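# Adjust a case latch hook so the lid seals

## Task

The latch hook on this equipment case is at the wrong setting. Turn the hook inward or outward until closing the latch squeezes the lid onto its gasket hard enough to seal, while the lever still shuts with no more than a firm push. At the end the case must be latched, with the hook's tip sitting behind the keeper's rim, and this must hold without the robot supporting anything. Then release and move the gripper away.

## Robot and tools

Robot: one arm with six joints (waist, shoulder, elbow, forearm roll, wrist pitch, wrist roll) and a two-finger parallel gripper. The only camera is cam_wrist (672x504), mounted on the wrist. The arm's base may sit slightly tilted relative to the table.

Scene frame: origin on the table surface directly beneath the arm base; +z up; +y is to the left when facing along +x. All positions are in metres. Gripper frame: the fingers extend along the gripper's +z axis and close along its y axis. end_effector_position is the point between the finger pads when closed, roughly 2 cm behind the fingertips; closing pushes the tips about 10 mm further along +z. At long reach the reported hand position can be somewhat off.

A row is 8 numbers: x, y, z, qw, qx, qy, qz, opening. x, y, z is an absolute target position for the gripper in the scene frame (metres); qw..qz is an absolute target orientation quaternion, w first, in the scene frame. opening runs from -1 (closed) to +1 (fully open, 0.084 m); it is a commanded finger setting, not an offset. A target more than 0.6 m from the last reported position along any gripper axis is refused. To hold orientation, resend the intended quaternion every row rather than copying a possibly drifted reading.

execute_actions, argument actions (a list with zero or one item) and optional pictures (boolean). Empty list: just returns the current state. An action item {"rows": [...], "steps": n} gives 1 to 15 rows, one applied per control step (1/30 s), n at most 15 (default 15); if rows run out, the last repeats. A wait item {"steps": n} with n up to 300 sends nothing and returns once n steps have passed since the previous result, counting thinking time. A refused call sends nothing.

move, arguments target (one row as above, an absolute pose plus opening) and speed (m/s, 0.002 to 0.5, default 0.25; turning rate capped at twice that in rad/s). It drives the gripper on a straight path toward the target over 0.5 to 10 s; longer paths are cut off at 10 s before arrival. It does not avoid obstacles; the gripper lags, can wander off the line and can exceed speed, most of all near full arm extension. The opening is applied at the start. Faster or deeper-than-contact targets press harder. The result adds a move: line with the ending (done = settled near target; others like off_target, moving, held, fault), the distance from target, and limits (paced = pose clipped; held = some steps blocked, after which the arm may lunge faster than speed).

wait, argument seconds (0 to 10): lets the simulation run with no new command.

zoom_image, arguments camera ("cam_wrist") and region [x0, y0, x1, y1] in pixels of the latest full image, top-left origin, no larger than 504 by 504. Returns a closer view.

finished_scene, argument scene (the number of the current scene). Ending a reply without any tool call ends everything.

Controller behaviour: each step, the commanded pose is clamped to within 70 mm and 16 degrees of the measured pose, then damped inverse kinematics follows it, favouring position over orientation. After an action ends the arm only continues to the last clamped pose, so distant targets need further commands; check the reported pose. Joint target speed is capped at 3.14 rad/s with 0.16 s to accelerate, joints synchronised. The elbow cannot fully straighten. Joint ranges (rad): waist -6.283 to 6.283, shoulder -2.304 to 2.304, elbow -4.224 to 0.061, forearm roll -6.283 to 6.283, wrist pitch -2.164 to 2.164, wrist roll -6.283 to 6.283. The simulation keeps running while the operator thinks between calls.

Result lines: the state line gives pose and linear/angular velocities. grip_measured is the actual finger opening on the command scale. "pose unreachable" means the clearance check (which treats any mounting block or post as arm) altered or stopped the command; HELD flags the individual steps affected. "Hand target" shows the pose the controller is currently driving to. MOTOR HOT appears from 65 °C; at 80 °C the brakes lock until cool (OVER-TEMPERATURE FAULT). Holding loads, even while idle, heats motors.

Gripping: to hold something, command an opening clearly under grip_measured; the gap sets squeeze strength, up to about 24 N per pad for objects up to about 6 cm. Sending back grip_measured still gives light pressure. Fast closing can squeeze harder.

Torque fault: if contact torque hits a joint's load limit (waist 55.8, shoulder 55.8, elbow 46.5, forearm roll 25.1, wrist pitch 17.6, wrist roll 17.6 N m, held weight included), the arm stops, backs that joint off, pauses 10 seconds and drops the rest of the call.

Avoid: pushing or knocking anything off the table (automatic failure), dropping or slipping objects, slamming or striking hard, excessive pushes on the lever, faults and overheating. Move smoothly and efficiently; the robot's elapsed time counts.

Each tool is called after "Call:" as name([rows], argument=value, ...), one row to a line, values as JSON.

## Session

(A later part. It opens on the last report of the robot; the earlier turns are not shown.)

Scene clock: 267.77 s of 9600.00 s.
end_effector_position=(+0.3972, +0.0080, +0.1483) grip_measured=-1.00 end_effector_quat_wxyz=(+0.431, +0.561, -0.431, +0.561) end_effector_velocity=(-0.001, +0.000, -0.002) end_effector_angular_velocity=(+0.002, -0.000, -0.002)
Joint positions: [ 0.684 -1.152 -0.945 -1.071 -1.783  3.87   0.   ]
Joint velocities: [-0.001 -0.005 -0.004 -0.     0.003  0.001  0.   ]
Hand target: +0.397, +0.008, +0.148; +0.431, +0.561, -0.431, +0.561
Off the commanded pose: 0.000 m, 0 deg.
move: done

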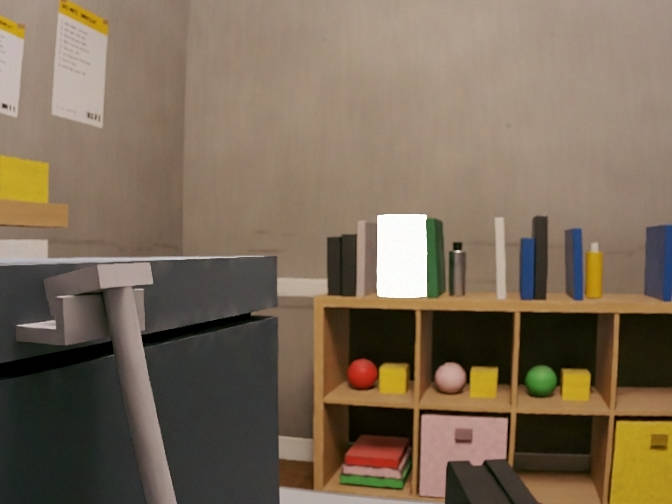

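Call:
move(target=[0.398,0.005,0.152,0.38,0.596,-0.596,0.38,-1], speed=0.15)

Call:
move(target=[0.396,0.005,0.12,0.38,0.596,-0.596,0.38,-1], speed=0.03)

Call:
move(target=[0.399,0.005,0.096,0.38,0.596,-0.596,0.38,-1], speed=0.02)

Call:
move(target=[0.407,0.005,0.078,0.38,0.596,-0.596,0.38,-1], speed=0.02)

Scene clock: 274.00 s of 9600.00 s.
end_effector_position=(+0.3977, +0.0045, +0.1519) grip_measured=-1.00 end_effector_quat_wxyz=(+0.381, +0.596, -0.596, +0.381) end_effector_velocity=(+0.000, +0.000, -0.000) end_effector_angular_velocity=(+0.012, +0.001, -0.007)
Joint positions: [ 0.699 -0.811 -0.763 -1.129 -1.355  3.78   0.   ]
Joint velocities: [-0.001  0.009  0.005 -0.002  0.011 -0.002  0.   ]
Hand target: +0.398, +0.004, +0.152; +0.380, +0.596, -0.596, +0.380
Off the commanded pose: 0.001 m, 0 deg.
move: done

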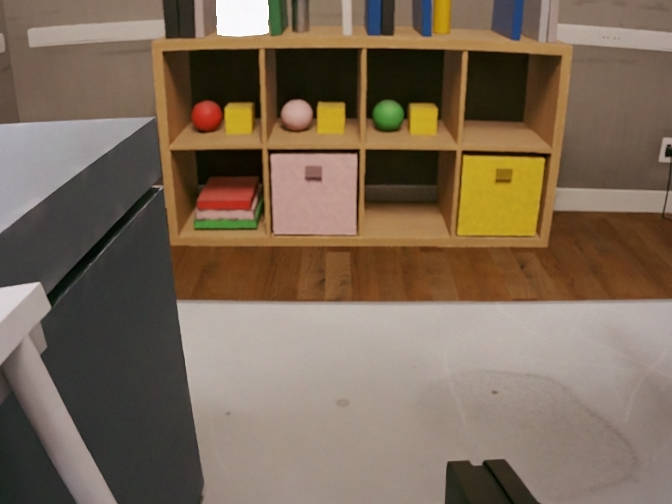

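Scene clock: 275.37 s of 9600.00 s.
end_effector_position=(+0.3961, +0.0049, +0.1204) grip_measured=-1.00 end_effector_quat_wxyz=(+0.380, +0.596, -0.596, +0.380) end_effector_velocity=(-0.000, +0.000, -0.002) end_effector_angular_velocity=(+0.000, +0.000, -0.001)
Joint positions: [ 0.668 -0.891 -0.819 -1.167 -1.346  3.804  0.   ]
Joint velocities: [-0.002 -0.005 -0.004 -0.002  0.001  0.001  0.   ]
Hand target: +0.396, +0.005, +0.120; +0.380, +0.596, -0.596, +0.380
Off the commanded pose: 0.000 m, 0 deg.
move: done

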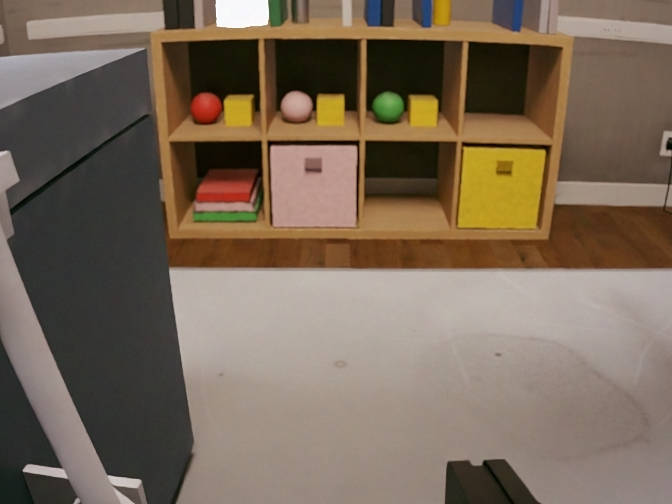

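Scene clock: 276.87 s of 9600.00 s.
end_effector_position=(+0.3991, +0.0053, +0.0961) grip_measured=-1.00 end_effector_quat_wxyz=(+0.380, +0.596, -0.596, +0.380) end_effector_velocity=(-0.001, -0.001, -0.001) end_effector_angular_velocity=(-0.003, +0.001, +0.001)
Joint positions: [ 0.64  -0.947 -0.87  -1.196 -1.345  3.81   0.   ]
Joint velocities: [-0.002 -0.005 -0.002 -0.001 -0.002  0.001  0.   ]
Hand target: +0.399, +0.005, +0.096; +0.380, +0.596, -0.596, +0.380
Off the commanded pose: 0.000 m, 0 deg.
move: done

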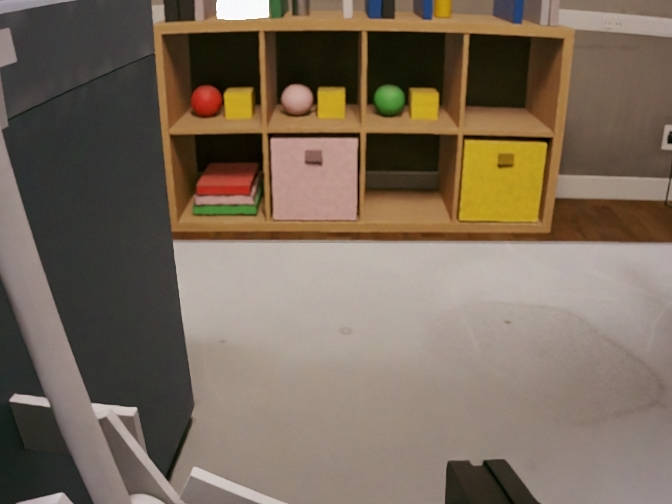

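Scene clock: 278.10 s of 9600.00 s.
end_effector_position=(+0.4069, +0.0052, +0.0780) grip_measured=-1.00 end_effector_quat_wxyz=(+0.380, +0.596, -0.596, +0.380) end_effector_velocity=(+0.000, -0.001, -0.001) end_effector_angular_velocity=(-0.004, +0.002, +0.003)
Joint positions: [ 0.614 -0.984 -0.916 -1.219 -1.35   3.801  0.   ]
Joint velocities: [-0.003 -0.004 -0.002 -0.002 -0.004 -0.002  0.   ]
Hand target: +0.407, +0.005, +0.078; +0.380, +0.596, -0.596, +0.380
Off the commanded pose: 0.000 m, 0 deg.
move: done

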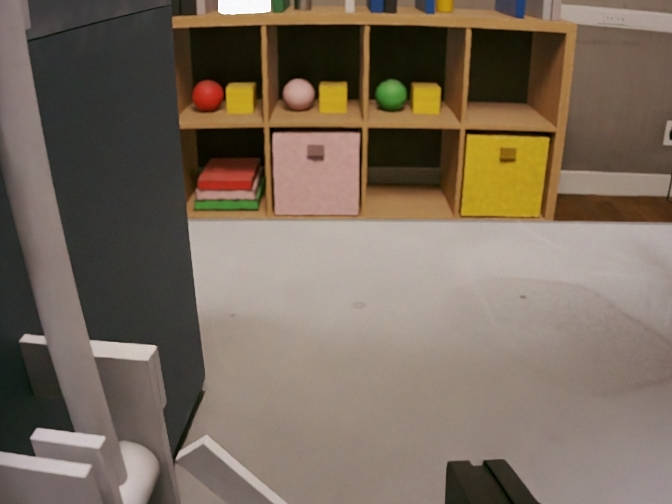

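Call:
move(target=[0.413,0.005,0.064,0.38,0.596,-0.596,0.38,-1], speed=0.015)

Call:
move(target=[0.417,0.005,0.057,0.38,0.596,-0.596,0.38,-1], speed=0.01)

Call:
move(target=[0.405,0.01,0.085,0.38,0.596,-0.596,0.38,-1], speed=0.08)

Call:
move(target=[0.43,0.12,0.13,0.46,0.537,-0.537,0.46,-1])

Scene clock: 281.97 s of 9600.00 s.
end_effector_position=(+0.4129, +0.0051, +0.0642) grip_measured=-1.00 end_effector_quat_wxyz=(+0.380, +0.596, -0.596, +0.380) end_effector_velocity=(+0.000, -0.000, -0.002) end_effector_angular_velocity=(-0.001, +0.000, -0.000)
Joint positions: [ 0.596 -1.012 -0.953 -1.236 -1.355  3.793  0.   ]
Joint velocities: [-0.002 -0.004 -0.004 -0.001 -0.001 -0.     0.   ]
Hand target: +0.413, +0.005, +0.064; +0.380, +0.596, -0.596, +0.380
Off the commanded pose: 0.000 m, 0 deg.
move: done

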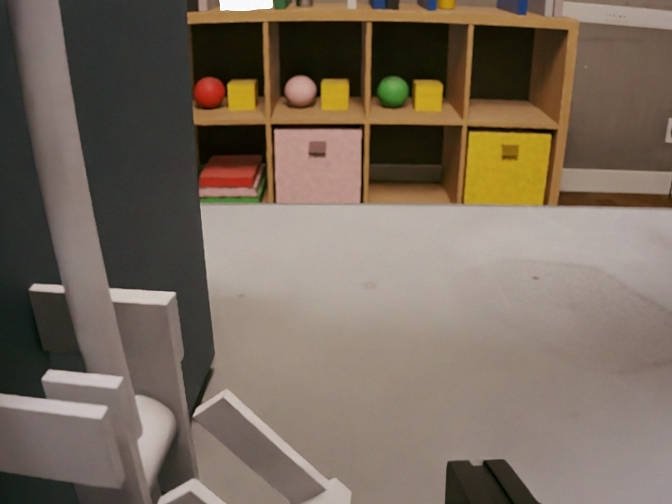

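Scene clock: 283.00 s of 9600.00 s.
end_effector_position=(+0.4160, +0.0044, +0.0581) grip_measured=-1.00 end_effector_quat_wxyz=(+0.382, +0.596, -0.595, +0.381) end_effector_velocity=(+0.001, +0.001, -0.001) end_effector_angular_velocity=(-0.002, -0.002, -0.009)
Joint positions: [ 0.586 -1.025 -0.971 -1.241 -1.359  3.787  0.   ]
Joint velocities: [-0.002 -0.002 -0.008  0.006  0.001 -0.001  0.   ]
Hand target: +0.417, +0.005, +0.057; +0.380, +0.596, -0.596, +0.380
Off the commanded pose: 0.002 m, 0 deg.
move: done

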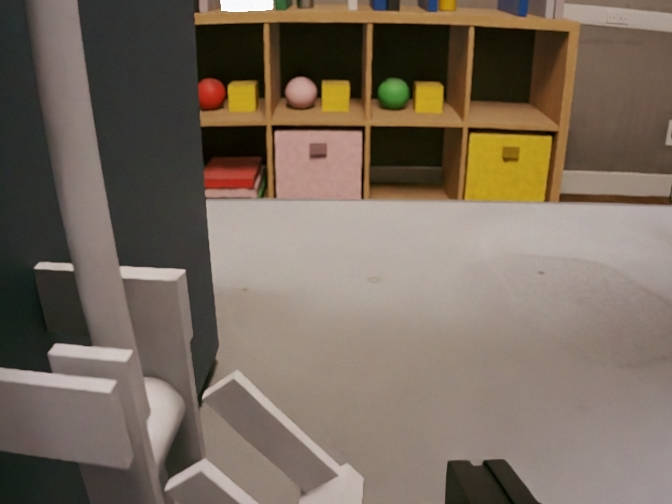

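Scene clock: 283.83 s of 9600.00 s.
end_effector_position=(+0.4052, +0.0098, +0.0848) grip_measured=-1.00 end_effector_quat_wxyz=(+0.380, +0.596, -0.596, +0.380) end_effector_velocity=(-0.001, +0.001, +0.002) end_effector_angular_velocity=(+0.001, -0.000, +0.000)
Joint positions: [ 0.631 -0.973 -0.909 -1.202 -1.351  3.798  0.   ]
Joint velocities: [0.004 0.004 0.005 0.002 0.001 0.001 0.   ]
Hand target: +0.405, +0.010, +0.085; +0.380, +0.596, -0.596, +0.380
Off the commanded pose: 0.000 m, 0 deg.
move: done

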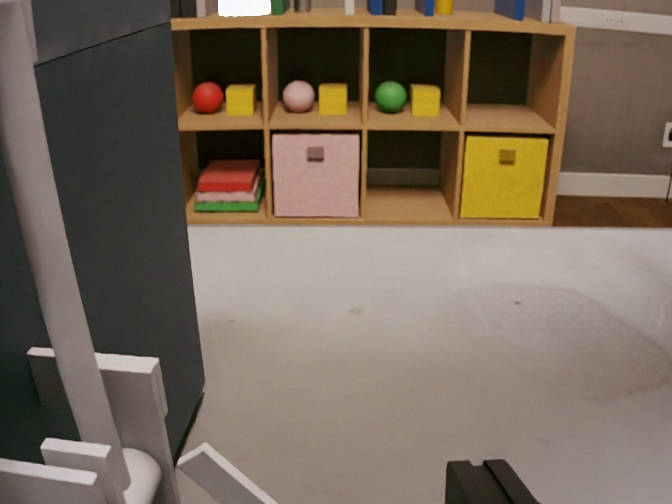

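Scene clock: 284.97 s of 9600.00 s.
end_effector_position=(+0.4298, +0.1199, +0.1300) grip_measured=-1.00 end_effector_quat_wxyz=(+0.460, +0.537, -0.537, +0.460) end_effector_velocity=(+0.000, +0.002, +0.000) end_effector_angular_velocity=(-0.006, -0.000, -0.000)
Joint positions: [ 0.786 -1.133 -1.249 -0.885 -1.683  3.634  0.   ]
Joint velocities: [ 0.002 -0.004 -0.007  0.004 -0.007 -0.002  0.   ]
Hand target: +0.430, +0.120, +0.130; +0.460, +0.537, -0.537, +0.460
Off the commanded pose: 0.000 m, 0 deg.
move: done

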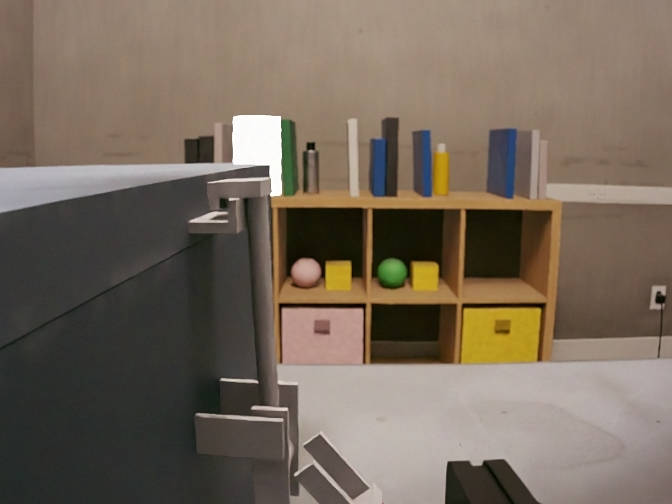

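Call:
move(target=[0.44,0.12,0.122,0.5,0.5,-0.5,0.5,-1])

Call:
zoom_image(camera="cam_wrist", region=[20,180,320,330])

Scene clock: 290.10 s of 9600.00 s.
end_effector_position=(+0.4400, +0.1203, +0.1221) grip_measured=-1.00 end_effector_quat_wxyz=(+0.500, +0.500, -0.500, +0.500) end_effector_velocity=(+0.001, +0.000, -0.001) end_effector_angular_velocity=(-0.011, -0.001, -0.001)
Joint positions: [ 0.742 -1.232 -1.369 -0.858 -1.827  3.628  0.   ]
Joint velocities: [-0.003 -0.007 -0.009  0.002 -0.01   0.     0.   ]
Hand target: +0.440, +0.120, +0.122; +0.500, +0.500, -0.500, +0.500
Off the commanded pose: 0.000 m, 0 deg.
move: done

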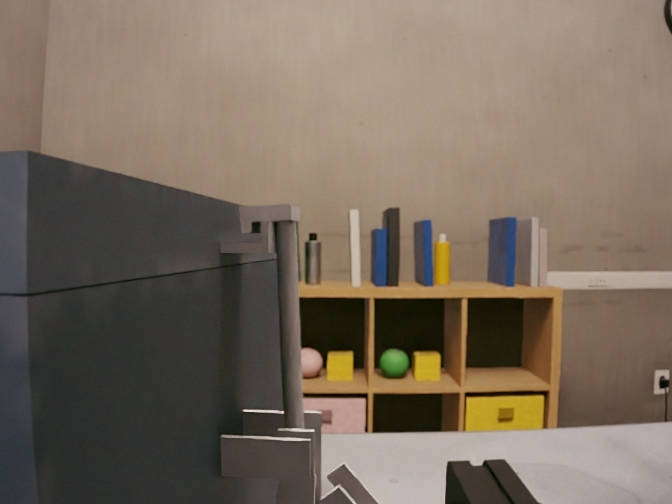

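Region (20, 180, 320, 330) of cam_wrist's 672x504 image, scaled by 1.680, with more detail than that image has.

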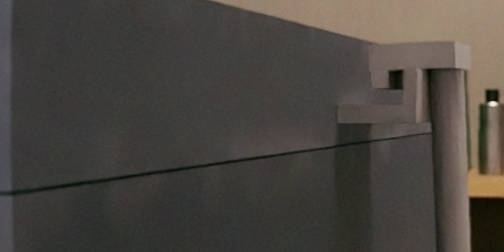

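Call:
finished_scene(scene=2)

The scene is finished: the task was done.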